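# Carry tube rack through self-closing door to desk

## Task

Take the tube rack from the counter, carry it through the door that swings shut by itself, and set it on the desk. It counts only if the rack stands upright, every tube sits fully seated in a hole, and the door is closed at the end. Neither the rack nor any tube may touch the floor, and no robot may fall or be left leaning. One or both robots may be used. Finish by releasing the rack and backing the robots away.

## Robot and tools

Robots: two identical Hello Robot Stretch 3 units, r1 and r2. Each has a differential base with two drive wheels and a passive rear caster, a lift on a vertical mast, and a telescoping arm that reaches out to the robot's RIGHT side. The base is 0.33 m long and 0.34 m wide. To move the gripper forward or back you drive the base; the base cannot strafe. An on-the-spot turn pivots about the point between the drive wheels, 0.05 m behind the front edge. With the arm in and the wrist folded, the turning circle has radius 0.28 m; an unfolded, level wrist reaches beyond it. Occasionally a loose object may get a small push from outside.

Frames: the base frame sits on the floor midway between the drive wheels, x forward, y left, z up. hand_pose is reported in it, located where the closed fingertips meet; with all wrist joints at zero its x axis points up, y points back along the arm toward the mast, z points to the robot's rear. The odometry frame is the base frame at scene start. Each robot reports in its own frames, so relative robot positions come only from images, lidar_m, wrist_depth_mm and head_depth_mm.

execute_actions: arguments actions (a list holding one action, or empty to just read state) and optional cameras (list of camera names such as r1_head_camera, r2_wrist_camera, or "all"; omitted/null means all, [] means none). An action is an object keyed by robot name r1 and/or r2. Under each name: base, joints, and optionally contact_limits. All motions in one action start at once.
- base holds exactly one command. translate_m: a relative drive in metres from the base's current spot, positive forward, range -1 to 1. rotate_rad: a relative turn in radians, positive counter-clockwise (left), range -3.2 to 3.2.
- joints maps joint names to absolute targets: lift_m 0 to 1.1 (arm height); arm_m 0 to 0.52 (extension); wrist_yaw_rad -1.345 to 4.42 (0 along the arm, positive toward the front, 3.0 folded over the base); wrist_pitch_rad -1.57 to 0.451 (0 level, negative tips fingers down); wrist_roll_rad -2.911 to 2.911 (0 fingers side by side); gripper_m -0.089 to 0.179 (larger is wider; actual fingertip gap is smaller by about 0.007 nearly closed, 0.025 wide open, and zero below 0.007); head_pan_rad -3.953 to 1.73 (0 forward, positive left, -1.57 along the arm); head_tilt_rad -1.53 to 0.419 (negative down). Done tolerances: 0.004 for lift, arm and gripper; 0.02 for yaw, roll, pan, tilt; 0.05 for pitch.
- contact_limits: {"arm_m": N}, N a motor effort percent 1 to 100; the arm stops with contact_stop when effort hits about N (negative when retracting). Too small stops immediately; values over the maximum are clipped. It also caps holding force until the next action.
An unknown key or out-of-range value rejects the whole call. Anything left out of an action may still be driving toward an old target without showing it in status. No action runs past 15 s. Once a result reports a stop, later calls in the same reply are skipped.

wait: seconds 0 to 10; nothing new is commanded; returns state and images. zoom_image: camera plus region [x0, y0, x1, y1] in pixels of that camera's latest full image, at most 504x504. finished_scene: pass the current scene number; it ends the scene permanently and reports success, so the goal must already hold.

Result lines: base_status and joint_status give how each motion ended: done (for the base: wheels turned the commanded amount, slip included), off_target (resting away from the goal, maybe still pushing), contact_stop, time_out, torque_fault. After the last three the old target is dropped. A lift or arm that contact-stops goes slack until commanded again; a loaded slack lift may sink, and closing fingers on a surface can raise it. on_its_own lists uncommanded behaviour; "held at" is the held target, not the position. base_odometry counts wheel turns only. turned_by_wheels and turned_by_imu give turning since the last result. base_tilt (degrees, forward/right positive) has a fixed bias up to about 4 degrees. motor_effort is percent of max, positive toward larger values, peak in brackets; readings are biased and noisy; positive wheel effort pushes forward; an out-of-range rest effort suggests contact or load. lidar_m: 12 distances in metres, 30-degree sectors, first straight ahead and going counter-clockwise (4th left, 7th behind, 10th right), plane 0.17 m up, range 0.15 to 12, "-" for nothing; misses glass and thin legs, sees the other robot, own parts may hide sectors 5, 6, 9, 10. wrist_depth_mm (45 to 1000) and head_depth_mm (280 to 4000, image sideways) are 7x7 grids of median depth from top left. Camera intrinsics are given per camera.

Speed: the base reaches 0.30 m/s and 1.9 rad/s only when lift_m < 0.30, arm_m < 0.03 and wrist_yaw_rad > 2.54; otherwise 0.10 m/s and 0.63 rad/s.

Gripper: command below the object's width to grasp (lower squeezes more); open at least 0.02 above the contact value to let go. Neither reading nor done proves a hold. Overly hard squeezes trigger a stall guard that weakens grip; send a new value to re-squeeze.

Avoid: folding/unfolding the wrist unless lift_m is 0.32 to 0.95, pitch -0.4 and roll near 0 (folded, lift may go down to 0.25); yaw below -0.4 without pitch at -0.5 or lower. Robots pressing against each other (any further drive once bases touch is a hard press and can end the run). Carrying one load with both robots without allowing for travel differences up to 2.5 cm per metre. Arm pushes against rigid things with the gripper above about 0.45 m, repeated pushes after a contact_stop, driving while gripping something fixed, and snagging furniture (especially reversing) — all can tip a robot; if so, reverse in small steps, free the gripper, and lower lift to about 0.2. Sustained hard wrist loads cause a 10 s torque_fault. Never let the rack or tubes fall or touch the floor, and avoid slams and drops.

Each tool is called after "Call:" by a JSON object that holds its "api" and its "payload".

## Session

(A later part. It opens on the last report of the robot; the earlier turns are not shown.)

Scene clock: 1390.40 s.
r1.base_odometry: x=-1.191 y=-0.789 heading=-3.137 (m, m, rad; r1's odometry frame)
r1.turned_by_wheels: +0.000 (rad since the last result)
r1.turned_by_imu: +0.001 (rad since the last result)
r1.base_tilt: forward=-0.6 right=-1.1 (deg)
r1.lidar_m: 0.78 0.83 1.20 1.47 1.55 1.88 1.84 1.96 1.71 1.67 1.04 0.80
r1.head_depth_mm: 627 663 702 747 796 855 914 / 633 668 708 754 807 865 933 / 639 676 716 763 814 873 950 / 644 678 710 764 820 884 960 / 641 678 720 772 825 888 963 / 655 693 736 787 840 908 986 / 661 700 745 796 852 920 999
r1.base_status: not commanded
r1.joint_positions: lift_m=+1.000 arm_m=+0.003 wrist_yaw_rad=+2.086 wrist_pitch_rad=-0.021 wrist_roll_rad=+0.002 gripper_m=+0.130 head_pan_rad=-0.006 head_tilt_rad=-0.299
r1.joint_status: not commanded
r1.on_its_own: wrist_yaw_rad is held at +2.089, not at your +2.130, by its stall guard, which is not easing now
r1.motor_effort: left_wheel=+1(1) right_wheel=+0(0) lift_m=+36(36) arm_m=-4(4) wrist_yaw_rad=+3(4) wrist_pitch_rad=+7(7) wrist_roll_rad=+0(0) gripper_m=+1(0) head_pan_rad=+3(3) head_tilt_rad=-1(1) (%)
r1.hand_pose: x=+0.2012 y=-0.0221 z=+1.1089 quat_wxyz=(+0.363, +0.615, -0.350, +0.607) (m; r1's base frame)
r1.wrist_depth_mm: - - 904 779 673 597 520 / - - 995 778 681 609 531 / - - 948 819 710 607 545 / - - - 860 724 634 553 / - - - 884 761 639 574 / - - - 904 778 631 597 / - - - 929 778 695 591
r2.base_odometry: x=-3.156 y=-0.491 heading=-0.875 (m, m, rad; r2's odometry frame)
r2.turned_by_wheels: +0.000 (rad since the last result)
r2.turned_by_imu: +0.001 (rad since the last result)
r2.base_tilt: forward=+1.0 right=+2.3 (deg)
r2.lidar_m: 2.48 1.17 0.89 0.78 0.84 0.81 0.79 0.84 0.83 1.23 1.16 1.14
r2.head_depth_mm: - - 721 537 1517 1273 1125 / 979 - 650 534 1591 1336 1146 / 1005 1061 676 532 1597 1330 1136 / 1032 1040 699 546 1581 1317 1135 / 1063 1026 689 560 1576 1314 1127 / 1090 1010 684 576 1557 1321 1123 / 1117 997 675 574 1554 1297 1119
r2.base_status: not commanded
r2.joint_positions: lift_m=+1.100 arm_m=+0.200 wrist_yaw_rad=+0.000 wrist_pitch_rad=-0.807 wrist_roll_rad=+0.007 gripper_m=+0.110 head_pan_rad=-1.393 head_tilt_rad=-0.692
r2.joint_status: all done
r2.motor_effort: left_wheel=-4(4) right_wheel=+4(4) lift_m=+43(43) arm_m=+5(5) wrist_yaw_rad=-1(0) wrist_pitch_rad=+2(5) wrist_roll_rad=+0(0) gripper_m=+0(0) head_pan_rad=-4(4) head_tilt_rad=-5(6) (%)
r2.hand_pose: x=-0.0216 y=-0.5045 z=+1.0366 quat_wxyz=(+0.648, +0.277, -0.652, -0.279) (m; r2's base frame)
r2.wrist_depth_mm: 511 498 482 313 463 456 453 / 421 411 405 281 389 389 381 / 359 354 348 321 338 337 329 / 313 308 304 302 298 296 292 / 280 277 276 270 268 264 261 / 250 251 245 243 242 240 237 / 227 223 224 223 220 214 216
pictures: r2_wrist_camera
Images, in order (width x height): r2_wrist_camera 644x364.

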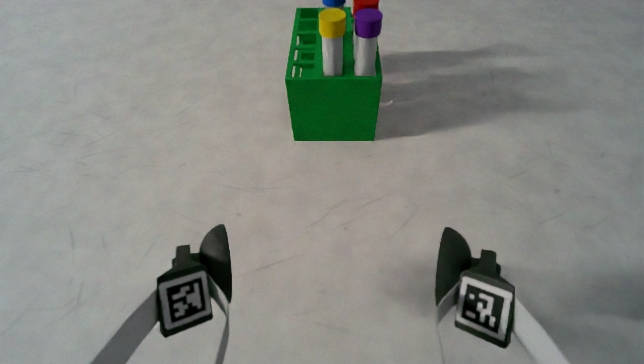

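Call:
{"api": "execute_actions", "payload": {"actions": [{"r2": {"joints": {"lift_m": 1.1, "arm_m": 0.0, "wrist_pitch_rad": -0.4, "wrist_yaw_rad": 1.6, "head_tilt_rad": -0.45, "head_pan_rad": -1.55}}}], "cameras": ["r2_head_camera"]}}

Scene clock: 1398.30 s.
r1.base_odometry: x=-1.191 y=-0.789 heading=-3.137 (m, m, rad; r1's odometry frame)
r1.turned_by_wheels: +0.000 (rad since the last result)
r1.turned_by_imu: +0.001 (rad since the last result)
r1.base_tilt: forward=-0.6 right=-1.0 (deg)
r1.lidar_m: 0.78 0.83 1.20 1.47 1.55 1.88 1.84 1.96 1.71 1.68 1.04 0.80
r1.head_depth_mm: 627 663 701 745 797 855 917 / 633 668 710 754 807 866 933 / 639 675 714 762 816 876 948 / 645 678 712 763 818 889 956 / 641 677 722 774 825 886 968 / 654 694 737 785 843 908 984 / 660 700 745 794 854 919 997
r1.base_status: not commanded
r1.joint_positions: lift_m=+1.000 arm_m=+0.003 wrist_yaw_rad=+2.086 wrist_pitch_rad=-0.021 wrist_roll_rad=+0.002 gripper_m=+0.130 head_pan_rad=-0.006 head_tilt_rad=-0.299
r1.joint_status: not commanded
r1.on_its_own: wrist_yaw_rad is held at +2.089, not at your +2.130, by its stall guard, which is not easing now
r1.motor_effort: left_wheel=+1(1) right_wheel=+0(0) lift_m=+37(36) arm_m=-4(4) wrist_yaw_rad=+4(3) wrist_pitch_rad=+7(7) wrist_roll_rad=+0(0) gripper_m=+0(0) head_pan_rad=+3(3) head_tilt_rad=-2(1) (%)
r1.hand_pose: x=+0.2012 y=-0.0221 z=+1.1089 quat_wxyz=(+0.363, +0.615, -0.350, +0.607) (m; r1's base frame)
r1.wrist_depth_mm: - - 921 769 675 594 522 / - - 958 794 691 607 537 / - - 994 818 708 603 533 / - - - 848 704 627 564 / - - - 873 761 638 562 / - - - 888 787 639 595 / - - - 954 759 699 598
r2.base_odometry: x=-3.156 y=-0.491 heading=-0.875 (m, m, rad; r2's odometry frame)
r2.turned_by_wheels: +0.000 (rad since the last result)
r2.turned_by_imu: +0.001 (rad since the last result)
r2.base_tilt: forward=+1.0 right=+2.2 (deg)
r2.lidar_m: 2.48 1.17 0.89 0.78 0.84 0.81 0.80 0.84 0.83 1.23 1.16 1.14
r2.head_depth_mm: 967 - - - - - 1194 / 980 - - - - - 1255 / 992 - - - - - 1272 / 1005 1090 1165 697 601 - - / 1007 1101 1172 767 594 - - / 1019 1106 1165 758 590 - - / 1030 1123 1174 799 - - -
r2.base_status: not commanded
r2.joint_positions: lift_m=+1.100 arm_m=+0.003 wrist_yaw_rad=+1.599 wrist_pitch_rad=-0.419 wrist_roll_rad=+0.007 gripper_m=+0.110 head_pan_rad=-1.543 head_tilt_rad=-0.458
r2.joint_status: all done
joint sent to its limit — the command would take r2.arm_m past its lower limit, so that joint was sent only as far as its limit.
r2.motor_effort: left_wheel=-3(4) right_wheel=+4(5) lift_m=+43(42) arm_m=-4(6) wrist_yaw_rad=+2(5) wrist_pitch_rad=+6(5) wrist_roll_rad=+0(0) gripper_m=-1(0) head_pan_rad=-5(24) head_tilt_rad=+5(29) (%)
r2.hand_pose: x=+0.2028 y=-0.1418 z=+1.1121 quat_wxyz=(+0.587, +0.600, -0.378, +0.391) (m; r2's base frame)
r2.wrist_depth_mm: 981 - - - - - - / - - - - - - - / - - - - - 783 725 / - - - - - 598 528 / - - - - - - 418 / - - - - - - 369 / - - - - - - -
pictures: r2_head_camera (sideways: a quarter turn clockwise sets it upright)
Images, in order (width x height): r2_head_camera 896x504.

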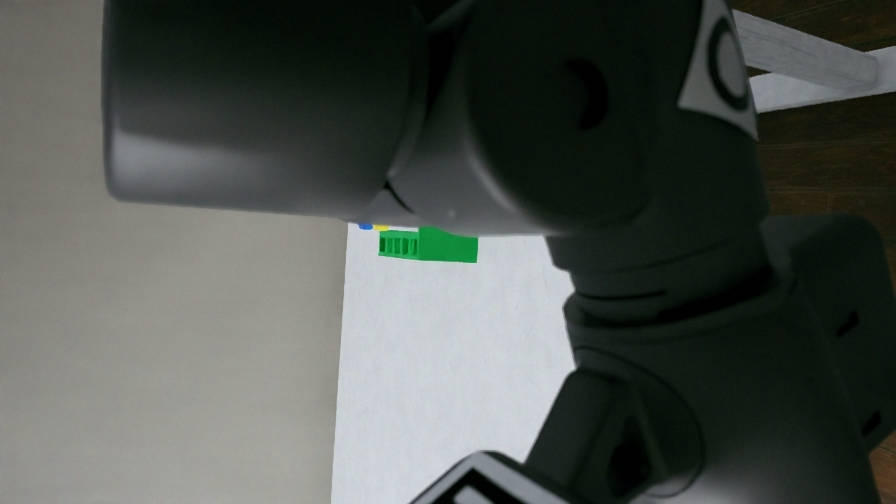

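Call:
{"api": "execute_actions", "payload": {"actions": [{"r2": {"joints": {"lift_m": 0.6}}}], "cameras": ["r2_head_camera"]}}

Scene clock: 1407.80 s.
r1.base_odometry: x=-1.191 y=-0.789 heading=-3.137 (m, m, rad; r1's odometry frame)
r1.turned_by_wheels: +0.000 (rad since the last result)
r1.turned_by_imu: +0.001 (rad since the last result)
r1.base_tilt: forward=-0.5 right=-1.0 (deg)
r1.lidar_m: 0.78 0.83 1.21 1.47 1.55 1.88 1.84 1.96 1.70 1.67 1.03 0.80
r1.head_depth_mm: 627 661 701 746 793 853 914 / 632 670 711 755 806 865 935 / 640 677 717 764 817 877 947 / 644 679 710 763 817 885 959 / 641 677 719 771 823 886 966 / 655 694 736 785 844 906 985 / 661 700 744 795 854 920 1000
r1.base_status: not commanded
r1.joint_positions: lift_m=+1.000 arm_m=+0.003 wrist_yaw_rad=+2.086 wrist_pitch_rad=-0.021 wrist_roll_rad=+0.002 gripper_m=+0.130 head_pan_rad=-0.006 head_tilt_rad=-0.299
r1.joint_status: not commanded
r1.on_its_own: wrist_yaw_rad is held at +2.089, not at your +2.130, by its stall guard, which is not easing now
r1.motor_effort: left_wheel=+1(1) right_wheel=+0(0) lift_m=+36(36) arm_m=-4(4) wrist_yaw_rad=+4(3) wrist_pitch_rad=+7(7) wrist_roll_rad=+0(0) gripper_m=+1(0) head_pan_rad=+4(3) head_tilt_rad=-1(1) (%)
r1.hand_pose: x=+0.2012 y=-0.0221 z=+1.1089 quat_wxyz=(+0.363, +0.615, -0.350, +0.607) (m; r1's base frame)
r1.wrist_depth_mm: - - 918 774 673 580 520 / - - 988 768 681 612 525 / - - - 828 702 620 548 / - - - 850 724 619 551 / - - - 882 755 636 568 / - - - 951 773 619 586 / - - - 977 781 691 596
r2.base_odometry: x=-3.156 y=-0.491 heading=-0.875 (m, m, rad; r2's odometry frame)
r2.turned_by_wheels: +0.000 (rad since the last result)
r2.turned_by_imu: +0.001 (rad since the last result)
r2.base_tilt: forward=+1.1 right=+2.3 (deg)
r2.lidar_m: 2.48 1.17 0.89 0.78 0.84 0.81 0.79 0.84 0.83 1.23 1.16 1.14
r2.head_depth_mm: 981 1067 1142 806 564 987 1201 / 984 1067 1148 794 559 1491 1253 / 993 1083 1147 702 553 1529 1276 / 1009 1083 1161 698 551 1502 1276 / 1013 1101 1176 771 543 1504 1268 / 1016 1113 1169 758 539 1533 1261 / 1032 1129 1188 749 534 1534 1252
r2.base_status: not commanded
r2.joint_positions: lift_m=+0.600 arm_m=+0.003 wrist_yaw_rad=+1.599 wrist_pitch_rad=-0.418 wrist_roll_rad=+0.007 gripper_m=+0.110 head_pan_rad=-1.543 head_tilt_rad=-0.458
r2.joint_status: all done
r2.motor_effort: left_wheel=-4(3) right_wheel=+4(4) lift_m=+23(37) arm_m=-4(4) wrist_yaw_rad=+2(1) wrist_pitch_rad=+6(6) wrist_roll_rad=-1(0) gripper_m=+1(1) head_pan_rad=-4(5) head_tilt_rad=+5(5) (%)
r2.hand_pose: x=+0.2030 y=-0.1418 z=+0.6131 quat_wxyz=(+0.586, +0.600, -0.379, +0.392) (m; r2's base frame)
r2.wrist_depth_mm: 971 - - - - - - / - - - - - - - / - - - - - - 808 / - - - - - - 898 / - - - - - - 956 / 972 936 942 958 953 927 910 / 809 787 800 794 786 762 778
pictures: r2_head_camera (sideways: a quarter turn clockwise sets it upright)
Images, in order (width x height): r2_head_camera 896x504.

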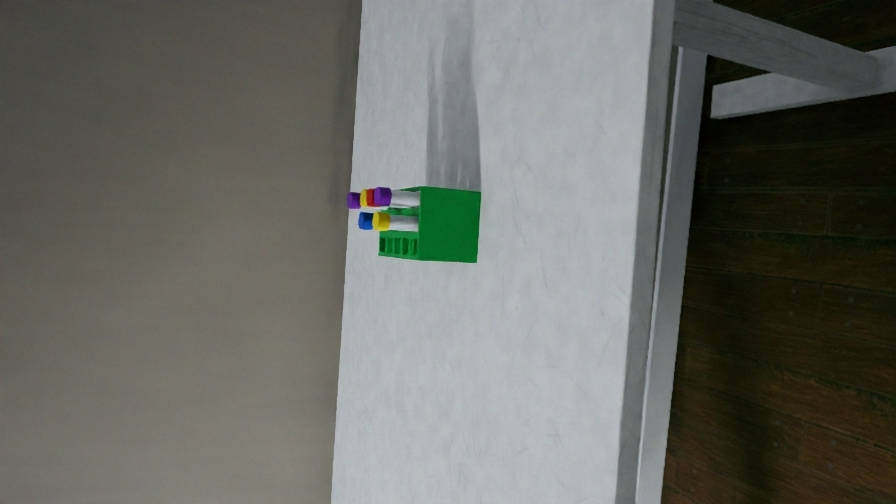

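Call:
{"api": "zoom_image", "payload": {"camera": "r2_head_camera", "region": [330, 170, 490, 270]}}

Region (330, 170, 490, 270) of r2_head_camera's 896x504 image, scaled by 3.150, with more detail than that image has; it fills the top 315 rows of this view, and the rest is white.

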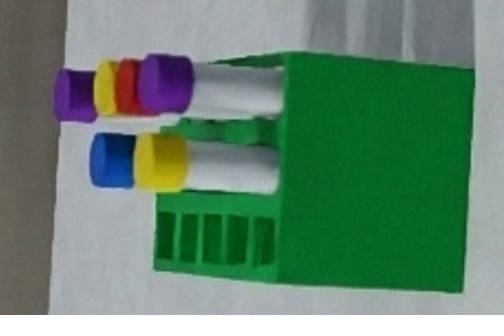

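Call:
{"api": "execute_actions", "payload": {"actions": [{"r2": {"base": {"translate_m": -0.027}, "joints": {"lift_m": 1.1, "gripper_m": 0.0}}}], "cameras": []}}

Call:
{"api": "execute_actions", "payload": {"actions": [{"r2": {"joints": {"wrist_yaw_rad": 0.0, "wrist_pitch_rad": 0.0, "head_tilt_rad": -0.3}}}], "cameras": ["r2_wrist_camera"]}}

Call:
{"api": "execute_actions", "payload": {"actions": [{"r2": {"joints": {"arm_m": 0.3}}}], "cameras": ["r2_wrist_camera", "r2_head_camera"]}}

Scene clock: 1521.00 s.
r1.base_odometry: x=-1.191 y=-0.789 heading=-3.137 (m, m, rad; r1's odometry frame)
r1.turned_by_wheels: +0.000 (rad since the last result)
r1.turned_by_imu: +0.001 (rad since the last result)
r1.base_tilt: forward=-0.6 right=-1.1 (deg)
r1.lidar_m: 0.78 0.83 1.20 1.47 1.55 1.88 1.84 1.96 1.70 1.67 1.03 0.80
r1.head_depth_mm: 626 663 704 746 799 854 916 / 632 669 709 755 805 862 934 / 640 675 717 761 814 874 945 / 644 679 711 762 814 889 959 / 640 678 720 771 825 887 966 / 653 693 737 788 841 907 983 / 659 700 745 794 852 918 996
r1.base_status: not commanded
r1.joint_positions: lift_m=+1.000 arm_m=+0.003 wrist_yaw_rad=+2.086 wrist_pitch_rad=-0.021 wrist_roll_rad=+0.002 gripper_m=+0.130 head_pan_rad=-0.006 head_tilt_rad=-0.299
r1.joint_status: not commanded
r1.on_its_own: wrist_yaw_rad is held at +2.089, not at your +2.130, by its stall guard, which is not easing now
r1.motor_effort: left_wheel=+1(1) right_wheel=+0(0) lift_m=+36(36) arm_m=-4(4) wrist_yaw_rad=+4(4) wrist_pitch_rad=+7(7) wrist_roll_rad=+0(0) gripper_m=+0(0) head_pan_rad=+3(3) head_tilt_rad=-1(1) (%)
r1.hand_pose: x=+0.2012 y=-0.0221 z=+1.1089 quat_wxyz=(+0.363, +0.615, -0.350, +0.607) (m; r1's base frame)
r1.wrist_depth_mm: - - 901 781 664 576 521 / - - - 808 689 609 531 / - - - 823 719 617 547 / - - - 841 726 643 557 / - - - 894 759 641 563 / - - - 904 772 639 582 / - - - 921 791 683 584
r2.base_odometry: x=-3.173 y=-0.470 heading=-0.875 (m, m, rad; r2's odometry frame)
r2.turned_by_wheels: +0.000 (rad since the last result)
r2.turned_by_imu: +0.001 (rad since the last result)
r2.base_tilt: forward=+1.0 right=+2.3 (deg)
r2.lidar_m: 2.49 1.17 0.89 0.78 0.84 0.78 0.77 0.81 0.82 1.22 1.20 1.16
r2.head_depth_mm: 968 - - - - - 1257 / 983 - - - - - 1219 / 991 - - - - - 1277 / 1002 1090 1161 693 599 - - / 1007 1100 1167 767 594 - - / 1016 1103 1168 756 588 - - / 1025 1116 1179 801 - - -
r2.base_status: done
r2.joint_positions: lift_m=+1.100 arm_m=+0.003 wrist_yaw_rad=+1.599 wrist_pitch_rad=-0.418 wrist_roll_rad=+0.007 gripper_m=+0.000 head_pan_rad=-1.543 head_tilt_rad=-0.458
r2.joint_status: all done
r2.motor_effort: left_wheel=-4(10) right_wheel=+4(6) lift_m=+43(46) arm_m=-4(5) wrist_yaw_rad=+1(2) wrist_pitch_rad=+6(6) wrist_roll_rad=+0(0) gripper_m=-2(99) head_pan_rad=-4(4) head_tilt_rad=+5(5) (%)
r2.hand_pose: x=+0.2030 y=-0.1418 z=+1.1123 quat_wxyz=(+0.586, +0.599, -0.379, +0.392) (m; r2's base frame)
r2.wrist_depth_mm: 965 - - - - - - / - - - - - - - / - - - - - 728 726 / - - - - - 600 533 / - - - - - - 420 / - - - - - - 369 / - - - - - - -
pictures: none
No camera images: the call's "cameras" was empty. Leave "cameras" out to get every camera's image.

Scene clock: 1522.80 s.
r1.base_odometry: x=-1.191 y=-0.789 heading=-3.137 (m, m, rad; r1's odometry frame)
r1.turned_by_wheels: +0.000 (rad since the last result)
r1.turned_by_imu: +0.000 (rad since the last result)
r1.base_tilt: forward=-0.7 right=-1.2 (deg)
r1.lidar_m: 0.78 0.83 1.20 1.47 1.55 1.88 1.84 1.96 1.71 1.68 1.03 0.80
r1.head_depth_mm: 627 661 701 748 797 853 917 / 633 669 710 754 806 866 931 / 637 675 717 762 814 875 945 / 643 678 710 765 819 886 957 / 639 678 720 773 823 891 965 / 655 692 738 785 841 910 981 / 659 699 744 794 852 920 994
r1.base_status: not commanded
r1.joint_positions: lift_m=+1.000 arm_m=+0.003 wrist_yaw_rad=+2.086 wrist_pitch_rad=-0.021 wrist_roll_rad=+0.002 gripper_m=+0.130 head_pan_rad=-0.006 head_tilt_rad=-0.299
r1.joint_status: not commanded
r1.on_its_own: wrist_yaw_rad is held at +2.089, not at your +2.130, by its stall guard, which is not easing now
r1.motor_effort: left_wheel=+1(1) right_wheel=+0(0) lift_m=+36(36) arm_m=-5(4) wrist_yaw_rad=+4(4) wrist_pitch_rad=+7(7) wrist_roll_rad=+0(0) gripper_m=+0(1) head_pan_rad=+3(4) head_tilt_rad=-1(1) (%)
r1.hand_pose: x=+0.2012 y=-0.0221 z=+1.1089 quat_wxyz=(+0.363, +0.615, -0.350, +0.607) (m; r1's base frame)
r1.wrist_depth_mm: - - 952 760 669 585 526 / - - 964 781 677 598 528 / - - 992 833 702 617 547 / - - - 838 739 634 556 / - - - 852 758 636 568 / - - - 901 784 643 588 / - - - 944 792 686 586
r2.base_odometry: x=-3.173 y=-0.470 heading=-0.875 (m, m, rad; r2's odometry frame)
r2.turned_by_wheels: +0.000 (rad since the last result)
r2.turned_by_imu: +0.000 (rad since the last result)
r2.base_tilt: forward=+1.1 right=+2.3 (deg)
r2.lidar_m: 2.49 1.17 0.89 0.78 0.84 0.78 0.77 0.81 0.82 1.22 1.20 1.16
r2.head_depth_mm: 999 1063 - - - - - / 1012 1071 - - - - - / 1014 1079 - - - - - / 1028 1091 1148 1092 654 502 1422 / 1033 1101 1166 1112 686 497 1413 / 1042 1107 1179 1098 681 513 1400 / 1051 1123 1194 1077 674 509 1388
r2.base_status: not commanded
r2.joint_positions: lift_m=+1.100 arm_m=+0.003 wrist_yaw_rad=+0.002 wrist_pitch_rad=-0.022 wrist_roll_rad=+0.007 gripper_m=+0.000 head_pan_rad=-1.543 head_tilt_rad=-0.310
r2.joint_status: all done
r2.motor_effort: left_wheel=-3(4) right_wheel=+4(4) lift_m=+43(43) arm_m=-4(4) wrist_yaw_rad=-2(3) wrist_pitch_rad=+7(6) wrist_roll_rad=-1(0) gripper_m=-3(2) head_pan_rad=-4(4) head_tilt_rad=+6(26) (%)
r2.hand_pose: x=-0.0210 y=-0.4036 z=+1.2086 quat_wxyz=(+0.705, +0.009, -0.709, -0.007) (m; r2's base frame)
r2.wrist_depth_mm: - - - 955 927 923 884 / - - 1000 977 950 932 896 / - - - 997 964 955 914 / - - - - - 957 940 / - - - - - 987 963 / 692 701 699 - 697 691 970 / 515 519 520 470 516 513 512
pictures: r2_wrist_camera
Images, in order (width x height): r2_wrist_camera 644x364.

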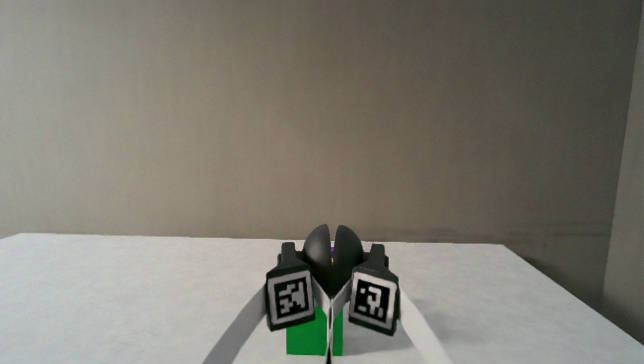

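Scene clock: 1526.20 s.
r1.base_odometry: x=-1.191 y=-0.789 heading=-3.137 (m, m, rad; r1's odometry frame)
r1.turned_by_wheels: +0.000 (rad since the last result)
r1.turned_by_imu: +0.001 (rad since the last result)
r1.base_tilt: forward=-0.6 right=-1.0 (deg)
r1.lidar_m: 0.78 0.83 1.20 1.48 1.55 1.88 1.84 1.96 1.71 1.67 1.04 0.80
r1.head_depth_mm: 626 662 703 748 797 855 916 / 633 669 708 755 806 867 935 / 636 675 716 763 813 874 948 / 644 678 711 763 818 887 961 / 640 677 721 773 824 889 963 / 655 695 738 787 842 906 984 / 661 700 745 794 852 918 998
r1.base_status: not commanded
r1.joint_positions: lift_m=+1.000 arm_m=+0.003 wrist_yaw_rad=+2.086 wrist_pitch_rad=-0.021 wrist_roll_rad=+0.002 gripper_m=+0.130 head_pan_rad=-0.006 head_tilt_rad=-0.299
r1.joint_status: not commanded
r1.on_its_own: wrist_yaw_rad is held at +2.089, not at your +2.130, by its stall guard, which is not easing now
r1.motor_effort: left_wheel=+1(1) right_wheel=+0(0) lift_m=+36(36) arm_m=-4(4) wrist_yaw_rad=+4(4) wrist_pitch_rad=+7(7) wrist_roll_rad=+0(0) gripper_m=+0(0) head_pan_rad=+4(3) head_tilt_rad=-1(1) (%)
r1.hand_pose: x=+0.2012 y=-0.0221 z=+1.1089 quat_wxyz=(+0.363, +0.615, -0.350, +0.607) (m; r1's base frame)
r1.wrist_depth_mm: - - 951 759 675 590 520 / - - 959 785 682 602 535 / - - - 824 691 610 554 / - - - 870 721 621 550 / - - - 895 759 642 560 / - - - 930 783 655 578 / - - - 953 784 707 587
r2.base_odometry: x=-3.173 y=-0.470 heading=-0.875 (m, m, rad; r2's odometry frame)
r2.turned_by_wheels: +0.000 (rad since the last result)
r2.turned_by_imu: +0.000 (rad since the last result)
r2.base_tilt: forward=+1.1 right=+2.3 (deg)
r2.lidar_m: 2.50 1.17 0.89 0.78 0.84 0.78 0.77 0.81 0.82 1.22 1.20 1.15
r2.head_depth_mm: 998 1053 1143 1165 719 514 933 / 1012 1059 - 1071 712 509 1393 / 1019 1077 - 1053 705 506 1414 / 1021 1092 1158 1040 677 501 1413 / 1041 1093 1173 1111 689 497 1413 / 1042 1111 1176 1096 681 513 1405 / 1054 1122 1192 1079 675 509 1387
r2.base_status: not commanded
r2.joint_positions: lift_m=+1.100 arm_m=+0.300 wrist_yaw_rad=+0.000 wrist_pitch_rad=-0.021 wrist_roll_rad=+0.007 gripper_m=+0.000 head_pan_rad=-1.543 head_tilt_rad=-0.310
r2.joint_status: all done
r2.motor_effort: left_wheel=-4(4) right_wheel=+4(4) lift_m=+43(43) arm_m=+4(5) wrist_yaw_rad=+1(2) wrist_pitch_rad=+7(7) wrist_roll_rad=-1(0) gripper_m=-3(4) head_pan_rad=-4(5) head_tilt_rad=+6(6) (%)
r2.hand_pose: x=-0.0214 y=-0.7004 z=+1.2089 quat_wxyz=(+0.705, +0.008, -0.709, -0.008) (m; r2's base frame)
r2.wrist_depth_mm: 717 693 673 659 648 622 606 / 747 735 710 685 661 638 626 / 772 741 717 694 674 659 638 / 773 765 737 711 689 683 664 / 801 786 762 728 711 685 672 / 685 699 695 - 713 694 689 / 517 517 510 502 516 513 510
pictures: r2_head_camera (sideways: a quarter turn clockwise sets it upright), r2_wrist_camera
Images, in order (width x height): r2_head_camera 896x504, r2_wrist_camera 644x364.

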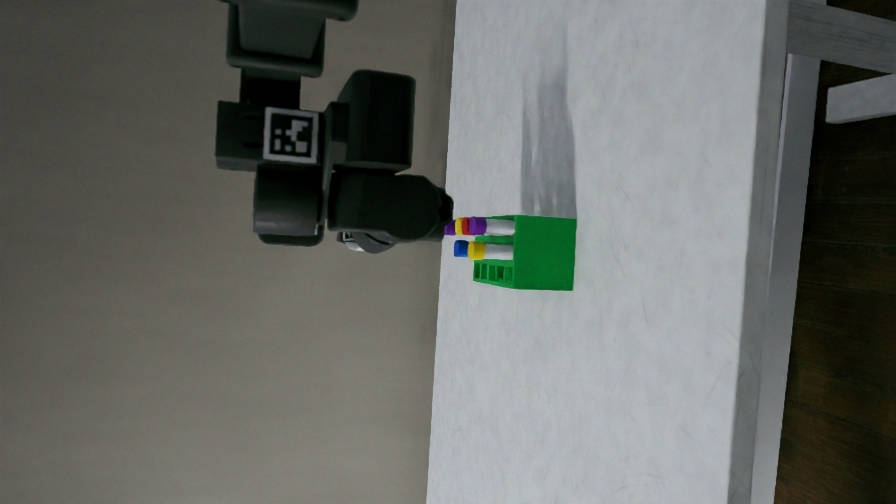

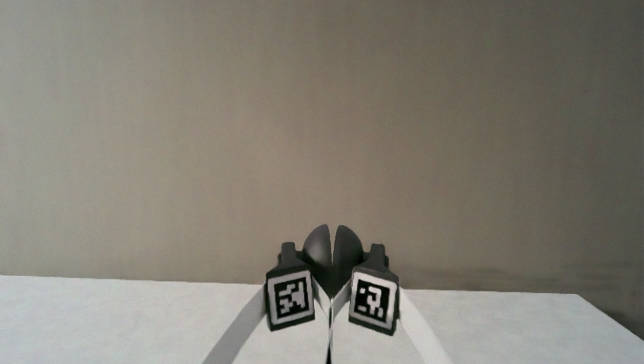

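Call:
{"api": "execute_actions", "payload": {"actions": [{"r2": {"joints": {"arm_m": 0.352}}}], "cameras": []}}

Call:
{"api": "execute_actions", "payload": {"actions": [{"r2": {"joints": {"lift_m": 1.02}}}], "cameras": ["r2_head_camera"]}}

Scene clock: 1533.80 s.
r1.base_odometry: x=-1.191 y=-0.789 heading=-3.137 (m, m, rad; r1's odometry frame)
r1.turned_by_wheels: +0.000 (rad since the last result)
r1.turned_by_imu: +0.001 (rad since the last result)
r1.base_tilt: forward=-0.6 right=-1.0 (deg)
r1.lidar_m: 0.78 0.83 1.21 1.47 1.55 1.88 1.84 1.96 1.71 1.68 1.03 0.80
r1.head_depth_mm: 627 663 702 747 797 854 919 / 633 670 710 754 807 864 933 / 639 675 715 762 814 874 946 / 645 679 712 764 817 887 957 / 640 678 721 771 823 887 963 / 656 694 736 787 843 906 982 / 661 700 747 796 850 920 997
r1.base_status: not commanded
r1.joint_positions: lift_m=+1.000 arm_m=+0.003 wrist_yaw_rad=+2.086 wrist_pitch_rad=-0.021 wrist_roll_rad=+0.002 gripper_m=+0.130 head_pan_rad=-0.006 head_tilt_rad=-0.299
r1.joint_status: not commanded
r1.on_its_own: wrist_yaw_rad is held at +2.089, not at your +2.130, by its stall guard, which is not easing now
r1.motor_effort: left_wheel=+1(1) right_wheel=+0(0) lift_m=+36(36) arm_m=-4(4) wrist_yaw_rad=+4(4) wrist_pitch_rad=+7(7) wrist_roll_rad=+0(0) gripper_m=+1(0) head_pan_rad=+3(3) head_tilt_rad=-1(1) (%)
r1.hand_pose: x=+0.2012 y=-0.0221 z=+1.1089 quat_wxyz=(+0.363, +0.615, -0.350, +0.607) (m; r1's base frame)
r1.wrist_depth_mm: - - 914 788 679 586 517 / - - 984 779 669 593 545 / - - - 816 696 628 551 / - - - 826 724 627 548 / - - - 884 760 640 557 / - - - 919 797 644 581 / - - - 910 782 680 593
r2.base_odometry: x=-3.173 y=-0.470 heading=-0.875 (m, m, rad; r2's odometry frame)
r2.turned_by_wheels: +0.000 (rad since the last result)
r2.turned_by_imu: +0.001 (rad since the last result)
r2.base_tilt: forward=+1.0 right=+2.3 (deg)
r2.lidar_m: 2.49 1.17 0.89 0.78 0.84 0.78 0.77 0.81 0.82 1.23 1.20 1.16
r2.head_depth_mm: 1003 1058 1147 1170 717 514 933 / 1011 1071 1136 1170 710 510 1385 / 1022 1072 - 1065 704 505 1421 / 1022 1087 1156 1045 676 503 1409 / 1039 1098 1172 1117 689 498 1399 / 1045 1108 1174 1098 682 495 1404 / 1055 1123 1194 1078 675 510 1387
r2.base_status: not commanded
r2.joint_positions: lift_m=+1.100 arm_m=+0.352 wrist_yaw_rad=+0.000 wrist_pitch_rad=-0.021 wrist_roll_rad=+0.007 gripper_m=+0.000 head_pan_rad=-1.543 head_tilt_rad=-0.310
r2.joint_status: all done
r2.motor_effort: left_wheel=-4(4) right_wheel=+4(4) lift_m=+43(43) arm_m=+5(4) wrist_yaw_rad=+0(0) wrist_pitch_rad=+7(7) wrist_roll_rad=+0(0) gripper_m=-3(3) head_pan_rad=-4(4) head_tilt_rad=+6(6) (%)
r2.hand_pose: x=-0.0214 y=-0.7524 z=+1.2089 quat_wxyz=(+0.705, +0.008, -0.709, -0.008) (m; r2's base frame)
r2.wrist_depth_mm: 666 637 617 611 592 581 559 / 690 656 649 620 611 598 572 / 696 690 655 643 626 606 594 / 730 708 690 651 644 627 607 / 738 720 696 673 653 633 624 / 744 721 713 - 660 654 636 / 515 515 514 506 511 511 513
pictures: none
No camera images: the call's "cameras" was empty. Leave "cameras" out to get every camera's image.

Scene clock: 1535.37 s.
r1.base_odometry: x=-1.191 y=-0.789 heading=-3.137 (m, m, rad; r1's odometry frame)
r1.turned_by_wheels: +0.000 (rad since the last result)
r1.turned_by_imu: +0.000 (rad since the last result)
r1.base_tilt: forward=-0.6 right=-1.1 (deg)
r1.lidar_m: 0.78 0.83 1.20 1.47 1.56 1.88 1.84 1.96 1.71 1.67 1.03 0.80
r1.head_depth_mm: 627 663 700 746 797 855 914 / 633 668 708 754 806 865 933 / 638 676 716 762 814 874 945 / 645 677 711 763 819 884 959 / 641 677 720 772 823 887 965 / 654 692 738 787 842 909 984 / 661 699 745 795 851 918 998
r1.base_status: not commanded
r1.joint_positions: lift_m=+1.000 arm_m=+0.003 wrist_yaw_rad=+2.086 wrist_pitch_rad=-0.021 wrist_roll_rad=+0.002 gripper_m=+0.130 head_pan_rad=-0.006 head_tilt_rad=-0.299
r1.joint_status: not commanded
r1.on_its_own: wrist_yaw_rad is held at +2.089, not at your +2.130, by its stall guard, which is not easing now
r1.motor_effort: left_wheel=+1(1) right_wheel=+0(0) lift_m=+36(36) arm_m=-4(4) wrist_yaw_rad=+4(4) wrist_pitch_rad=+7(7) wrist_roll_rad=+0(0) gripper_m=+0(0) head_pan_rad=+3(4) head_tilt_rad=-1(2) (%)
r1.hand_pose: x=+0.2012 y=-0.0221 z=+1.1089 quat_wxyz=(+0.363, +0.615, -0.350, +0.607) (m; r1's base frame)
r1.wrist_depth_mm: - - 909 806 653 599 523 / - - 977 814 687 607 532 / - - - 831 701 617 543 / - - - 854 737 622 549 / - - - 875 740 635 567 / - - - 927 778 636 583 / - - - 975 790 686 595
r2.base_odometry: x=-3.173 y=-0.470 heading=-0.875 (m, m, rad; r2's odometry frame)
r2.turned_by_wheels: +0.000 (rad since the last result)
r2.turned_by_imu: +0.000 (rad since the last result)
r2.base_tilt: forward=+1.0 right=+2.3 (deg)
r2.lidar_m: 2.50 1.17 0.89 0.78 0.84 0.78 0.77 0.81 0.82 1.23 1.20 1.16
r2.head_depth_mm: 1004 1063 1123 - 680 514 927 / 1008 1068 1132 1080 711 511 1386 / 1017 1083 1128 - 702 507 1423 / 1026 1087 1148 1129 675 501 1419 / 1038 1102 1169 1107 689 499 1409 / 1042 1108 1184 1096 679 495 1402 / 1056 1115 1197 1075 675 510 1393
r2.base_status: not commanded
r2.joint_positions: lift_m=+1.020 arm_m=+0.352 wrist_yaw_rad=+0.000 wrist_pitch_rad=-0.021 wrist_roll_rad=+0.007 gripper_m=+0.000 head_pan_rad=-1.543 head_tilt_rad=-0.310
r2.joint_status: all done
r2.motor_effort: left_wheel=-4(3) right_wheel=+4(4) lift_m=+22(37) arm_m=+4(5) wrist_yaw_rad=+0(0) wrist_pitch_rad=+7(7) wrist_roll_rad=+0(0) gripper_m=-3(2) head_pan_rad=-5(4) head_tilt_rad=+6(6) (%)
r2.hand_pose: x=-0.0214 y=-0.7524 z=+1.1297 quat_wxyz=(+0.705, +0.008, -0.709, -0.008) (m; r2's base frame)
r2.wrist_depth_mm: 663 650 626 608 588 577 563 / 685 669 640 623 603 589 571 / 690 693 662 636 622 608 591 / 727 701 670 657 637 629 597 / 734 708 705 683 651 644 617 / 521 521 523 - 519 514 515 / 385 382 385 369 387 386 385
pictures: r2_head_camera (sideways: a quarter turn clockwise sets it upright)
Images, in order (width x height): r2_head_camera 896x504.

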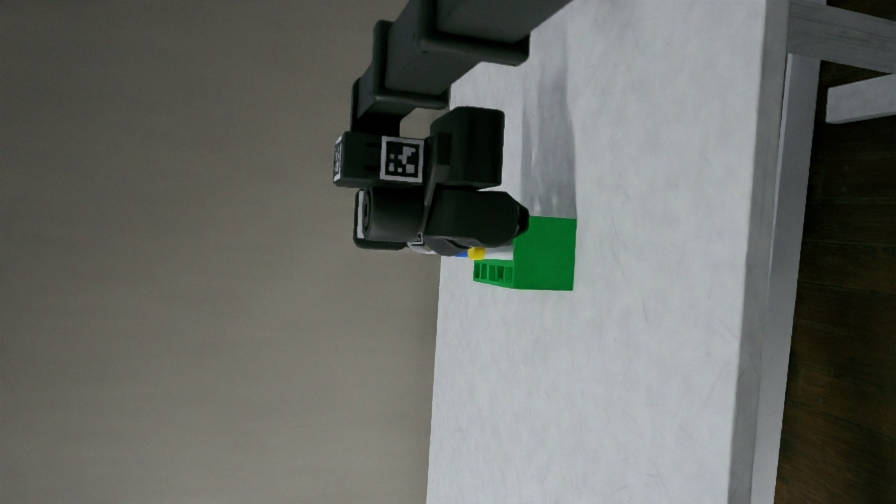

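Call:
{"api": "execute_actions", "payload": {"actions": [{"r2": {"joints": {"lift_m": 1.0}}}], "cameras": []}}

Call:
{"api": "execute_actions", "payload": {"actions": [{"r2": {"joints": {"lift_m": 0.98}}}], "cameras": ["r2_head_camera", "r2_wrist_camera"]}}

Scene clock: 1544.37 s.
r1.base_odometry: x=-1.191 y=-0.789 heading=-3.137 (m, m, rad; r1's odometry frame)
r1.turned_by_wheels: +0.000 (rad since the last result)
r1.turned_by_imu: +0.001 (rad since the last result)
r1.base_tilt: forward=-0.6 right=-1.1 (deg)
r1.lidar_m: 0.78 0.83 1.21 1.47 1.56 1.88 1.85 1.96 1.71 1.68 1.03 0.80
r1.head_depth_mm: 626 662 702 747 796 857 914 / 633 668 709 754 804 865 933 / 638 675 715 762 818 877 949 / 643 678 712 765 817 887 960 / 640 678 721 773 825 887 963 / 654 694 736 787 842 909 984 / 661 702 744 796 854 917 997
r1.base_status: not commanded
r1.joint_positions: lift_m=+1.000 arm_m=+0.003 wrist_yaw_rad=+2.086 wrist_pitch_rad=-0.021 wrist_roll_rad=+0.002 gripper_m=+0.130 head_pan_rad=-0.006 head_tilt_rad=-0.299
r1.joint_status: not commanded
r1.on_its_own: wrist_yaw_rad is held at +2.089, not at your +2.130, by its stall guard, which is not easing now
r1.motor_effort: left_wheel=+1(1) right_wheel=+0(0) lift_m=+36(36) arm_m=-4(4) wrist_yaw_rad=+4(4) wrist_pitch_rad=+7(7) wrist_roll_rad=+0(0) gripper_m=+0(0) head_pan_rad=+3(4) head_tilt_rad=-1(1) (%)
r1.hand_pose: x=+0.2012 y=-0.0221 z=+1.1089 quat_wxyz=(+0.363, +0.615, -0.350, +0.607) (m; r1's base frame)
r1.wrist_depth_mm: - - 926 807 678 582 532 / - - 985 826 689 608 537 / - - 980 826 697 608 543 / - - - 839 719 638 554 / - - - 874 738 646 568 / - - - 902 793 638 583 / - - - 941 778 695 596
r2.base_odometry: x=-3.173 y=-0.470 heading=-0.875 (m, m, rad; r2's odometry frame)
r2.turned_by_wheels: +0.000 (rad since the last result)
r2.turned_by_imu: +0.001 (rad since the last result)
r2.base_tilt: forward=+1.0 right=+2.3 (deg)
r2.lidar_m: 2.49 1.17 0.89 0.78 0.84 0.78 0.76 0.81 0.82 1.22 1.20 1.16
r2.head_depth_mm: 1002 1058 1128 1174 646 514 931 / 1004 1073 1131 996 711 509 1394 / 1015 1079 1147 - 671 506 1418 / 1036 1086 1156 1140 676 501 1419 / 1037 1098 1172 1116 691 497 1408 / 1044 1115 1183 1097 682 496 1410 / 1055 1122 1185 1081 673 509 1395
r2.base_status: not commanded
r2.joint_positions: lift_m=+1.000 arm_m=+0.352 wrist_yaw_rad=+0.000 wrist_pitch_rad=-0.021 wrist_roll_rad=+0.007 gripper_m=+0.000 head_pan_rad=-1.543 head_tilt_rad=-0.310
r2.joint_status: all done
r2.motor_effort: left_wheel=-4(3) right_wheel=+4(4) lift_m=+23(23) arm_m=+4(4) wrist_yaw_rad=+1(0) wrist_pitch_rad=+7(7) wrist_roll_rad=+0(0) gripper_m=-2(2) head_pan_rad=-4(4) head_tilt_rad=+6(6) (%)
r2.hand_pose: x=-0.0214 y=-0.7524 z=+1.1097 quat_wxyz=(+0.705, +0.008, -0.709, -0.008) (m; r2's base frame)
r2.wrist_depth_mm: 667 642 633 613 597 578 568 / 683 659 650 629 610 591 577 / 707 674 663 640 613 608 587 / 729 697 689 654 642 623 604 / 720 718 697 672 651 636 615 / 471 475 481 - 475 474 475 / 356 352 355 196 357 353 351
pictures: none
No camera images: the call's "cameras" was empty. Leave "cameras" out to get every camera's image.

Scene clock: 1545.30 s.
r1.base_odometry: x=-1.191 y=-0.789 heading=-3.137 (m, m, rad; r1's odometry frame)
r1.turned_by_wheels: +0.000 (rad since the last result)
r1.turned_by_imu: +0.000 (rad since the last result)
r1.base_tilt: forward=-0.7 right=-1.1 (deg)
r1.lidar_m: 0.78 0.83 1.20 1.47 1.55 1.88 1.85 1.96 1.70 1.68 1.03 0.80
r1.head_depth_mm: 627 662 704 746 795 855 918 / 632 669 710 754 805 865 936 / 637 674 715 762 813 873 948 / 643 676 711 766 816 888 955 / 638 678 722 771 824 887 963 / 655 694 737 785 842 906 987 / 660 700 746 796 855 919 996
r1.base_status: not commanded
r1.joint_positions: lift_m=+1.000 arm_m=+0.003 wrist_yaw_rad=+2.086 wrist_pitch_rad=-0.021 wrist_roll_rad=+0.002 gripper_m=+0.130 head_pan_rad=-0.006 head_tilt_rad=-0.299
r1.joint_status: not commanded
r1.on_its_own: wrist_yaw_rad is held at +2.089, not at your +2.130, by its stall guard, which is not easing now
r1.motor_effort: left_wheel=+1(1) right_wheel=+0(0) lift_m=+36(36) arm_m=-4(4) wrist_yaw_rad=+3(4) wrist_pitch_rad=+7(7) wrist_roll_rad=+0(0) gripper_m=+0(0) head_pan_rad=+3(3) head_tilt_rad=+0(1) (%)
r1.hand_pose: x=+0.2012 y=-0.0221 z=+1.1089 quat_wxyz=(+0.363, +0.615, -0.350, +0.607) (m; r1's base frame)
r1.wrist_depth_mm: - - 923 787 673 595 530 / - - 966 824 670 594 527 / - - 990 837 699 621 551 / - - - 881 711 626 553 / - - - 866 741 642 563 / - - - 923 774 628 586 / - - - 930 772 705 594
r2.base_odometry: x=-3.173 y=-0.470 heading=-0.875 (m, m, rad; r2's odometry frame)
r2.turned_by_wheels: +0.000 (rad since the last result)
r2.turned_by_imu: +0.000 (rad since the last result)
r2.base_tilt: forward=+1.1 right=+2.2 (deg)
r2.lidar_m: 2.49 1.17 0.89 0.78 0.84 0.78 0.77 0.81 0.82 1.23 1.20 1.15
r2.head_depth_mm: 1004 1061 1127 1171 - 511 936 / 1013 1065 1134 1173 675 510 1389 / 1015 1079 1147 - 668 505 1427 / 1026 1090 1167 1195 661 502 1414 / 1032 1099 1172 1111 688 498 1411 / 1044 1116 1178 1095 682 513 1395 / 1057 1119 1190 1080 675 510 1395
r2.base_status: not commanded
r2.joint_positions: lift_m=+0.980 arm_m=+0.352 wrist_yaw_rad=+0.000 wrist_pitch_rad=-0.012 wrist_roll_rad=+0.007 gripper_m=+0.000 head_pan_rad=-1.543 head_tilt_rad=-0.310
r2.joint_status: all done
r2.motor_effort: left_wheel=-4(4) right_wheel=+4(4) lift_m=+22(23) arm_m=+4(5) wrist_yaw_rad=+1(0) wrist_pitch_rad=+4(7) wrist_roll_rad=+0(0) gripper_m=-4(4) head_pan_rad=-5(4) head_tilt_rad=+6(6) (%)
r2.hand_pose: x=-0.0214 y=-0.7526 z=+1.0920 quat_wxyz=(+0.705, +0.005, -0.709, -0.005) (m; r2's base frame)
r2.wrist_depth_mm: 673 654 630 615 601 587 564 / 698 664 643 627 612 593 581 / 701 681 667 643 630 607 591 / 729 698 675 660 637 613 607 / 727 713 686 658 644 630 621 / 443 446 445 - 442 447 443 / 329 330 314 141 329 326 328
pictures: r2_head_camera (sideways: a quarter turn clockwise sets it upright), r2_wrist_camera
Images, in order (width x height): r2_head_camera 896x504, r2_wrist_camera 644x364.

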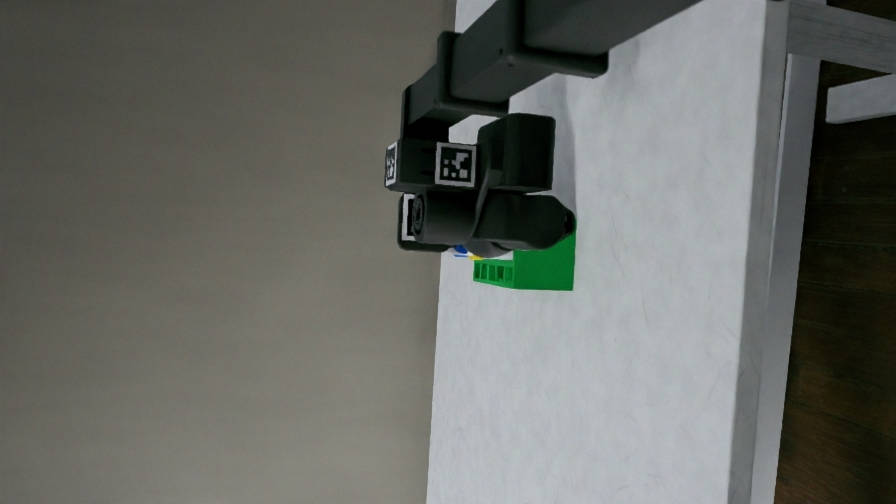

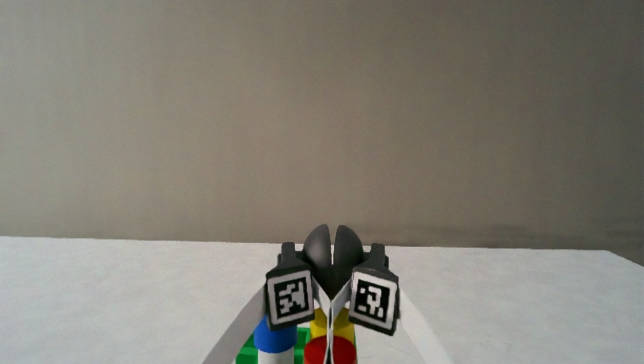

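Call:
{"api": "execute_actions", "payload": {"actions": [{"r2": {"joints": {"lift_m": 0.97}}}], "cameras": ["r2_wrist_camera"]}}

Scene clock: 1552.10 s.
r1.base_odometry: x=-1.191 y=-0.789 heading=-3.137 (m, m, rad; r1's odometry frame)
r1.turned_by_wheels: +0.000 (rad since the last result)
r1.turned_by_imu: +0.001 (rad since the last result)
r1.base_tilt: forward=-0.6 right=-1.1 (deg)
r1.lidar_m: 0.78 0.83 1.20 1.47 1.55 1.87 1.84 1.96 1.71 1.67 1.04 0.80
r1.head_depth_mm: 626 661 703 747 797 853 918 / 633 668 709 752 806 867 931 / 638 676 717 762 813 876 947 / 644 676 710 764 818 888 958 / 639 678 719 774 823 888 963 / 656 695 738 789 842 905 982 / 661 700 745 796 853 918 1000
r1.base_status: not commanded
r1.joint_positions: lift_m=+1.000 arm_m=+0.003 wrist_yaw_rad=+2.086 wrist_pitch_rad=-0.021 wrist_roll_rad=+0.002 gripper_m=+0.130 head_pan_rad=-0.006 head_tilt_rad=-0.299
r1.joint_status: not commanded
r1.on_its_own: wrist_yaw_rad is held at +2.089, not at your +2.130, by its stall guard, which is not easing now
r1.motor_effort: left_wheel=+1(1) right_wheel=+0(0) lift_m=+36(36) arm_m=-5(5) wrist_yaw_rad=+4(4) wrist_pitch_rad=+7(7) wrist_roll_rad=+0(0) gripper_m=+1(0) head_pan_rad=+3(4) head_tilt_rad=-1(1) (%)
r1.hand_pose: x=+0.2012 y=-0.0221 z=+1.1089 quat_wxyz=(+0.363, +0.615, -0.350, +0.607) (m; r1's base frame)
r1.wrist_depth_mm: - - 919 767 646 583 520 / - - 929 806 701 602 529 / - - - 844 683 612 548 / - - - 861 704 624 565 / - - - 887 729 638 571 / - - - 936 755 641 589 / - - - 964 800 708 599
r2.base_odometry: x=-3.173 y=-0.470 heading=-0.875 (m, m, rad; r2's odometry frame)
r2.turned_by_wheels: +0.000 (rad since the last result)
r2.turned_by_imu: +0.001 (rad since the last result)
r2.base_tilt: forward=+1.0 right=+2.3 (deg)
r2.lidar_m: 2.49 1.17 0.89 0.78 0.84 0.78 0.77 0.81 0.82 1.22 1.20 1.16
r2.head_depth_mm: 1001 1057 1128 1181 - 494 934 / 1012 1070 1136 1178 673 509 1384 / 1018 1081 1145 - 664 506 1420 / 1031 1090 1156 1195 661 501 1413 / 1036 1097 1165 1115 689 498 1414 / 1045 1106 1181 1098 682 513 1403 / 1052 1113 1186 1083 676 509 1395
r2.base_status: not commanded
r2.joint_positions: lift_m=+0.971 arm_m=+0.352 wrist_yaw_rad=+0.000 wrist_pitch_rad=+0.021 wrist_roll_rad=+0.007 gripper_m=+0.000 head_pan_rad=-1.543 head_tilt_rad=-0.310
r2.joint_status: all done
r2.motor_effort: left_wheel=-4(4) right_wheel=+4(4) lift_m=+18(20) arm_m=+4(4) wrist_yaw_rad=-1(0) wrist_pitch_rad=-7(8) wrist_roll_rad=-1(0) gripper_m=-3(3) head_pan_rad=-5(5) head_tilt_rad=+6(7) (%)
r2.hand_pose: x=-0.0214 y=-0.7534 z=+1.0906 quat_wxyz=(+0.705, -0.007, -0.709, +0.007) (m; r2's base frame)
r2.wrist_depth_mm: 687 653 636 621 607 589 572 / 690 669 659 626 613 602 584 / 709 673 663 647 621 606 592 / 708 704 665 654 638 618 601 / 730 704 683 675 653 633 612 / 462 463 464 - 466 464 466 / 335 335 319 140 338 338 337
pictures: r2_wrist_camera
Images, in order (width x height): r2_wrist_camera 644x364.

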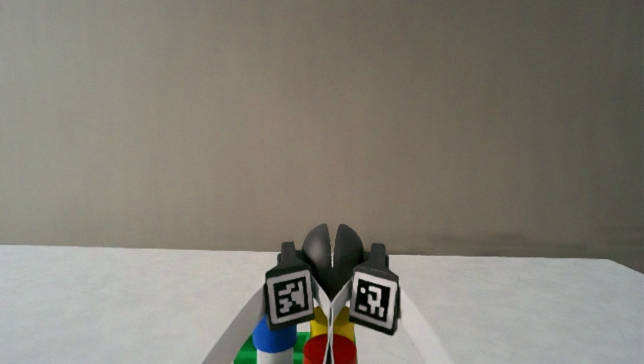

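Call:
{"api": "execute_actions", "payload": {"actions": [{"r2": {"joints": {"lift_m": 1.0}}}], "cameras": []}}

Call:
{"api": "execute_actions", "payload": {"actions": [{"r2": {"joints": {"arm_m": 0.328}}}], "cameras": []}}

Call:
{"api": "execute_actions", "payload": {"actions": [{"r2": {"joints": {"lift_m": 0.975}}}], "cameras": ["r2_wrist_camera"]}}

Scene clock: 1561.17 s.
r1.base_odometry: x=-1.191 y=-0.789 heading=-3.137 (m, m, rad; r1's odometry frame)
r1.turned_by_wheels: +0.000 (rad since the last result)
r1.turned_by_imu: +0.001 (rad since the last result)
r1.base_tilt: forward=-0.7 right=-1.0 (deg)
r1.lidar_m: 0.78 0.83 1.21 1.47 1.55 1.88 1.84 1.96 1.70 1.67 1.03 0.80
r1.head_depth_mm: 627 661 702 748 798 855 918 / 634 669 709 754 805 864 934 / 638 675 717 763 816 873 946 / 644 677 711 764 817 886 958 / 640 679 721 774 825 888 962 / 654 694 737 787 842 907 983 / 661 701 745 795 851 918 999
r1.base_status: not commanded
r1.joint_positions: lift_m=+1.000 arm_m=+0.003 wrist_yaw_rad=+2.086 wrist_pitch_rad=-0.021 wrist_roll_rad=+0.002 gripper_m=+0.130 head_pan_rad=-0.006 head_tilt_rad=-0.299
r1.joint_status: not commanded
r1.on_its_own: wrist_yaw_rad is held at +2.089, not at your +2.130, by its stall guard, which is not easing now
r1.motor_effort: left_wheel=+1(1) right_wheel=+0(0) lift_m=+36(36) arm_m=-4(4) wrist_yaw_rad=+4(4) wrist_pitch_rad=+7(7) wrist_roll_rad=+0(0) gripper_m=+1(0) head_pan_rad=+3(4) head_tilt_rad=-1(1) (%)
r1.hand_pose: x=+0.2012 y=-0.0221 z=+1.1089 quat_wxyz=(+0.363, +0.615, -0.350, +0.607) (m; r1's base frame)
r1.wrist_depth_mm: - - 929 772 667 598 517 / - - 948 814 688 600 531 / - - 938 814 694 620 554 / - - - 867 708 619 560 / - - - 875 751 644 568 / - - - 911 766 636 586 / - - - 940 802 692 587
r2.base_odometry: x=-3.173 y=-0.470 heading=-0.875 (m, m, rad; r2's odometry frame)
r2.turned_by_wheels: +0.000 (rad since the last result)
r2.turned_by_imu: +0.001 (rad since the last result)
r2.base_tilt: forward=+1.0 right=+2.3 (deg)
r2.lidar_m: 2.49 1.16 0.89 0.78 0.84 0.78 0.77 0.81 0.82 1.22 1.20 1.16
r2.head_depth_mm: 1000 1062 1127 1172 644 512 934 / 1012 1068 1137 992 710 509 1393 / 1016 1073 1139 - 669 505 1427 / 1027 1085 1152 1137 678 502 1415 / 1033 1100 1173 1123 689 498 1408 / 1040 1106 1170 1101 681 496 1402 / 1052 1119 1192 1078 673 509 1390
r2.base_status: not commanded
r2.joint_positions: lift_m=+1.000 arm_m=+0.352 wrist_yaw_rad=+0.000 wrist_pitch_rad=-0.015 wrist_roll_rad=+0.007 gripper_m=+0.000 head_pan_rad=-1.543 head_tilt_rad=-0.310
r2.joint_status: all done
r2.motor_effort: left_wheel=-3(4) right_wheel=+4(4) lift_m=+43(45) arm_m=+4(4) wrist_yaw_rad=+0(0) wrist_pitch_rad=+5(7) wrist_roll_rad=+0(0) gripper_m=-3(3) head_pan_rad=-4(4) head_tilt_rad=+6(6) (%)
r2.hand_pose: x=-0.0214 y=-0.7525 z=+1.1105 quat_wxyz=(+0.705, +0.005, -0.709, -0.005) (m; r2's base frame)
r2.wrist_depth_mm: 668 656 633 607 599 585 563 / 675 664 656 628 606 598 578 / 701 679 674 640 624 603 585 / 720 702 681 649 641 624 604 / 725 719 680 675 652 634 622 / 481 478 481 - 483 482 482 / 359 358 358 195 357 356 353
pictures: none
No camera images: the call's "cameras" was empty. Leave "cameras" out to get every camera's image.

Scene clock: 1562.27 s.
r1.base_odometry: x=-1.191 y=-0.789 heading=-3.137 (m, m, rad; r1's odometry frame)
r1.turned_by_wheels: +0.000 (rad since the last result)
r1.turned_by_imu: +0.000 (rad since the last result)
r1.base_tilt: forward=-0.6 right=-1.0 (deg)
r1.lidar_m: 0.78 0.83 1.20 1.47 1.55 1.88 1.85 1.96 1.71 1.67 1.04 0.80
r1.head_depth_mm: 627 664 703 747 799 855 915 / 632 669 709 757 804 862 934 / 638 675 717 762 817 875 945 / 643 677 710 763 817 883 960 / 640 678 721 774 826 885 963 / 655 695 739 788 843 907 986 / 662 700 746 796 853 920 997
r1.base_status: not commanded
r1.joint_positions: lift_m=+1.000 arm_m=+0.003 wrist_yaw_rad=+2.086 wrist_pitch_rad=-0.021 wrist_roll_rad=+0.002 gripper_m=+0.130 head_pan_rad=-0.006 head_tilt_rad=-0.299
r1.joint_status: not commanded
r1.on_its_own: wrist_yaw_rad is held at +2.089, not at your +2.130, by its stall guard, which is not easing now
r1.motor_effort: left_wheel=+1(1) right_wheel=+0(0) lift_m=+37(36) arm_m=-4(4) wrist_yaw_rad=+4(4) wrist_pitch_rad=+7(7) wrist_roll_rad=+0(0) gripper_m=+0(0) head_pan_rad=+4(3) head_tilt_rad=-1(1) (%)
r1.hand_pose: x=+0.2012 y=-0.0221 z=+1.1089 quat_wxyz=(+0.363, +0.615, -0.350, +0.607) (m; r1's base frame)
r1.wrist_depth_mm: - - 919 756 657 581 525 / - - 979 799 670 610 533 / - - - 826 692 615 540 / - - - 841 697 640 550 / - - - 873 748 636 572 / - - - 898 766 631 583 / - - - 948 783 693 599
r2.base_odometry: x=-3.173 y=-0.470 heading=-0.875 (m, m, rad; r2's odometry frame)
r2.turned_by_wheels: +0.000 (rad since the last result)
r2.turned_by_imu: +0.000 (rad since the last result)
r2.base_tilt: forward=+1.0 right=+2.3 (deg)
r2.lidar_m: 2.49 1.17 0.89 0.78 0.84 0.78 0.77 0.81 0.82 1.22 1.20 1.16
r2.head_depth_mm: 1006 1059 1132 1174 647 513 941 / 1009 1067 1134 - 675 510 1391 / 1015 1082 1140 - 667 506 1429 / 1034 1090 1160 1164 669 501 1423 / 1033 1093 1159 1117 690 499 1407 / 1048 1106 1168 1096 682 494 1397 / 1048 1121 1190 1076 672 510 1393
r2.base_status: not commanded
r2.joint_positions: lift_m=+1.000 arm_m=+0.328 wrist_yaw_rad=+0.000 wrist_pitch_rad=-0.015 wrist_roll_rad=+0.007 gripper_m=+0.000 head_pan_rad=-1.543 head_tilt_rad=-0.310
r2.joint_status: all done
r2.motor_effort: left_wheel=-4(4) right_wheel=+4(4) lift_m=+44(43) arm_m=-5(5) wrist_yaw_rad=+0(0) wrist_pitch_rad=+5(5) wrist_roll_rad=+0(0) gripper_m=-3(2) head_pan_rad=-4(4) head_tilt_rad=+7(6) (%)
r2.hand_pose: x=-0.0214 y=-0.7291 z=+1.1104 quat_wxyz=(+0.705, +0.006, -0.709, -0.006) (m; r2's base frame)
r2.wrist_depth_mm: 683 675 659 636 622 602 589 / 717 680 669 643 638 617 603 / 735 715 689 663 653 632 618 / 747 722 707 675 660 642 630 / 763 736 721 700 673 663 634 / 481 479 484 - 485 489 474 / 355 357 350 169 359 356 355
pictures: none
No camera images: the call's "cameras" was empty. Leave "cameras" out to get every camera's image.

Scene clock: 1563.27 s.
r1.base_odometry: x=-1.191 y=-0.789 heading=-3.137 (m, m, rad; r1's odometry frame)
r1.turned_by_wheels: +0.000 (rad since the last result)
r1.turned_by_imu: +0.000 (rad since the last result)
r1.base_tilt: forward=-0.7 right=-1.0 (deg)
r1.lidar_m: 0.78 0.83 1.21 1.47 1.56 1.88 1.84 1.96 1.71 1.68 1.03 0.80
r1.head_depth_mm: 626 662 703 746 797 853 915 / 633 668 709 754 806 864 934 / 637 675 716 763 818 876 945 / 644 677 710 764 818 888 958 / 639 678 721 774 824 888 962 / 654 694 735 785 843 904 983 / 663 702 744 795 853 917 997
r1.base_status: not commanded
r1.joint_positions: lift_m=+1.000 arm_m=+0.003 wrist_yaw_rad=+2.086 wrist_pitch_rad=-0.021 wrist_roll_rad=+0.002 gripper_m=+0.130 head_pan_rad=-0.006 head_tilt_rad=-0.299
r1.joint_status: not commanded
r1.on_its_own: wrist_yaw_rad is held at +2.089, not at your +2.130, by its stall guard, which is not easing now
r1.motor_effort: left_wheel=+1(1) right_wheel=+0(0) lift_m=+36(36) arm_m=-4(4) wrist_yaw_rad=+4(4) wrist_pitch_rad=+7(7) wrist_roll_rad=+0(0) gripper_m=+0(0) head_pan_rad=+3(4) head_tilt_rad=-1(1) (%)
r1.hand_pose: x=+0.2012 y=-0.0221 z=+1.1089 quat_wxyz=(+0.363, +0.615, -0.350, +0.607) (m; r1's base frame)
r1.wrist_depth_mm: - - 904 789 663 599 527 / - - 983 789 686 604 538 / - - 993 798 713 607 543 / - - - 866 739 628 554 / - - - 853 741 634 570 / - - - 916 774 644 585 / - - - 934 762 694 592
r2.base_odometry: x=-3.173 y=-0.470 heading=-0.875 (m, m, rad; r2's odometry frame)
r2.turned_by_wheels: +0.000 (rad since the last result)
r2.turned_by_imu: +0.000 (rad since the last result)
r2.base_tilt: forward=+1.0 right=+2.2 (deg)
r2.lidar_m: 2.48 1.17 0.89 0.78 0.84 0.78 0.77 0.81 0.82 1.23 1.20 1.16
r2.head_depth_mm: 1008 1063 1123 1176 - 494 940 / 1006 1070 1137 1186 672 510 1395 / 1022 1081 1145 - 634 508 1421 / 1024 1081 1160 1199 660 501 1415 / 1038 1100 1170 1109 688 498 1408 / 1049 1113 1180 1096 684 513 1401 / 1056 1121 1196 1072 672 510 1393
r2.base_status: not commanded
r2.joint_positions: lift_m=+0.976 arm_m=+0.328 wrist_yaw_rad=+0.000 wrist_pitch_rad=+0.012 wrist_roll_rad=+0.007 gripper_m=+0.000 head_pan_rad=-1.543 head_tilt_rad=-0.310
r2.joint_status: all done
r2.motor_effort: left_wheel=-3(4) right_wheel=+4(4) lift_m=+19(37) arm_m=-4(5) wrist_yaw_rad=+1(0) wrist_pitch_rad=-4(5) wrist_roll_rad=+0(1) gripper_m=-3(4) head_pan_rad=-5(4) head_tilt_rad=+7(6) (%)
r2.hand_pose: x=-0.0214 y=-0.7298 z=+1.0932 quat_wxyz=(+0.705, -0.004, -0.709, +0.004) (m; r2's base frame)
r2.wrist_depth_mm: 694 674 663 645 624 607 591 / 704 704 685 652 641 616 607 / 719 715 683 667 652 639 617 / 755 729 703 677 669 643 633 / 748 728 723 693 671 655 635 / 462 461 463 - 469 461 463 / 335 339 324 141 339 340 338
pictures: r2_wrist_camera
Images, in order (width x height): r2_wrist_camera 644x364.

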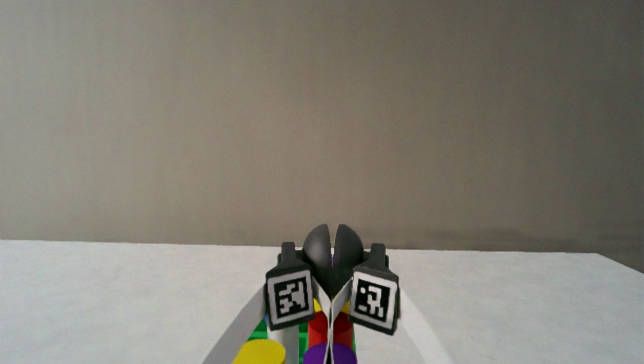

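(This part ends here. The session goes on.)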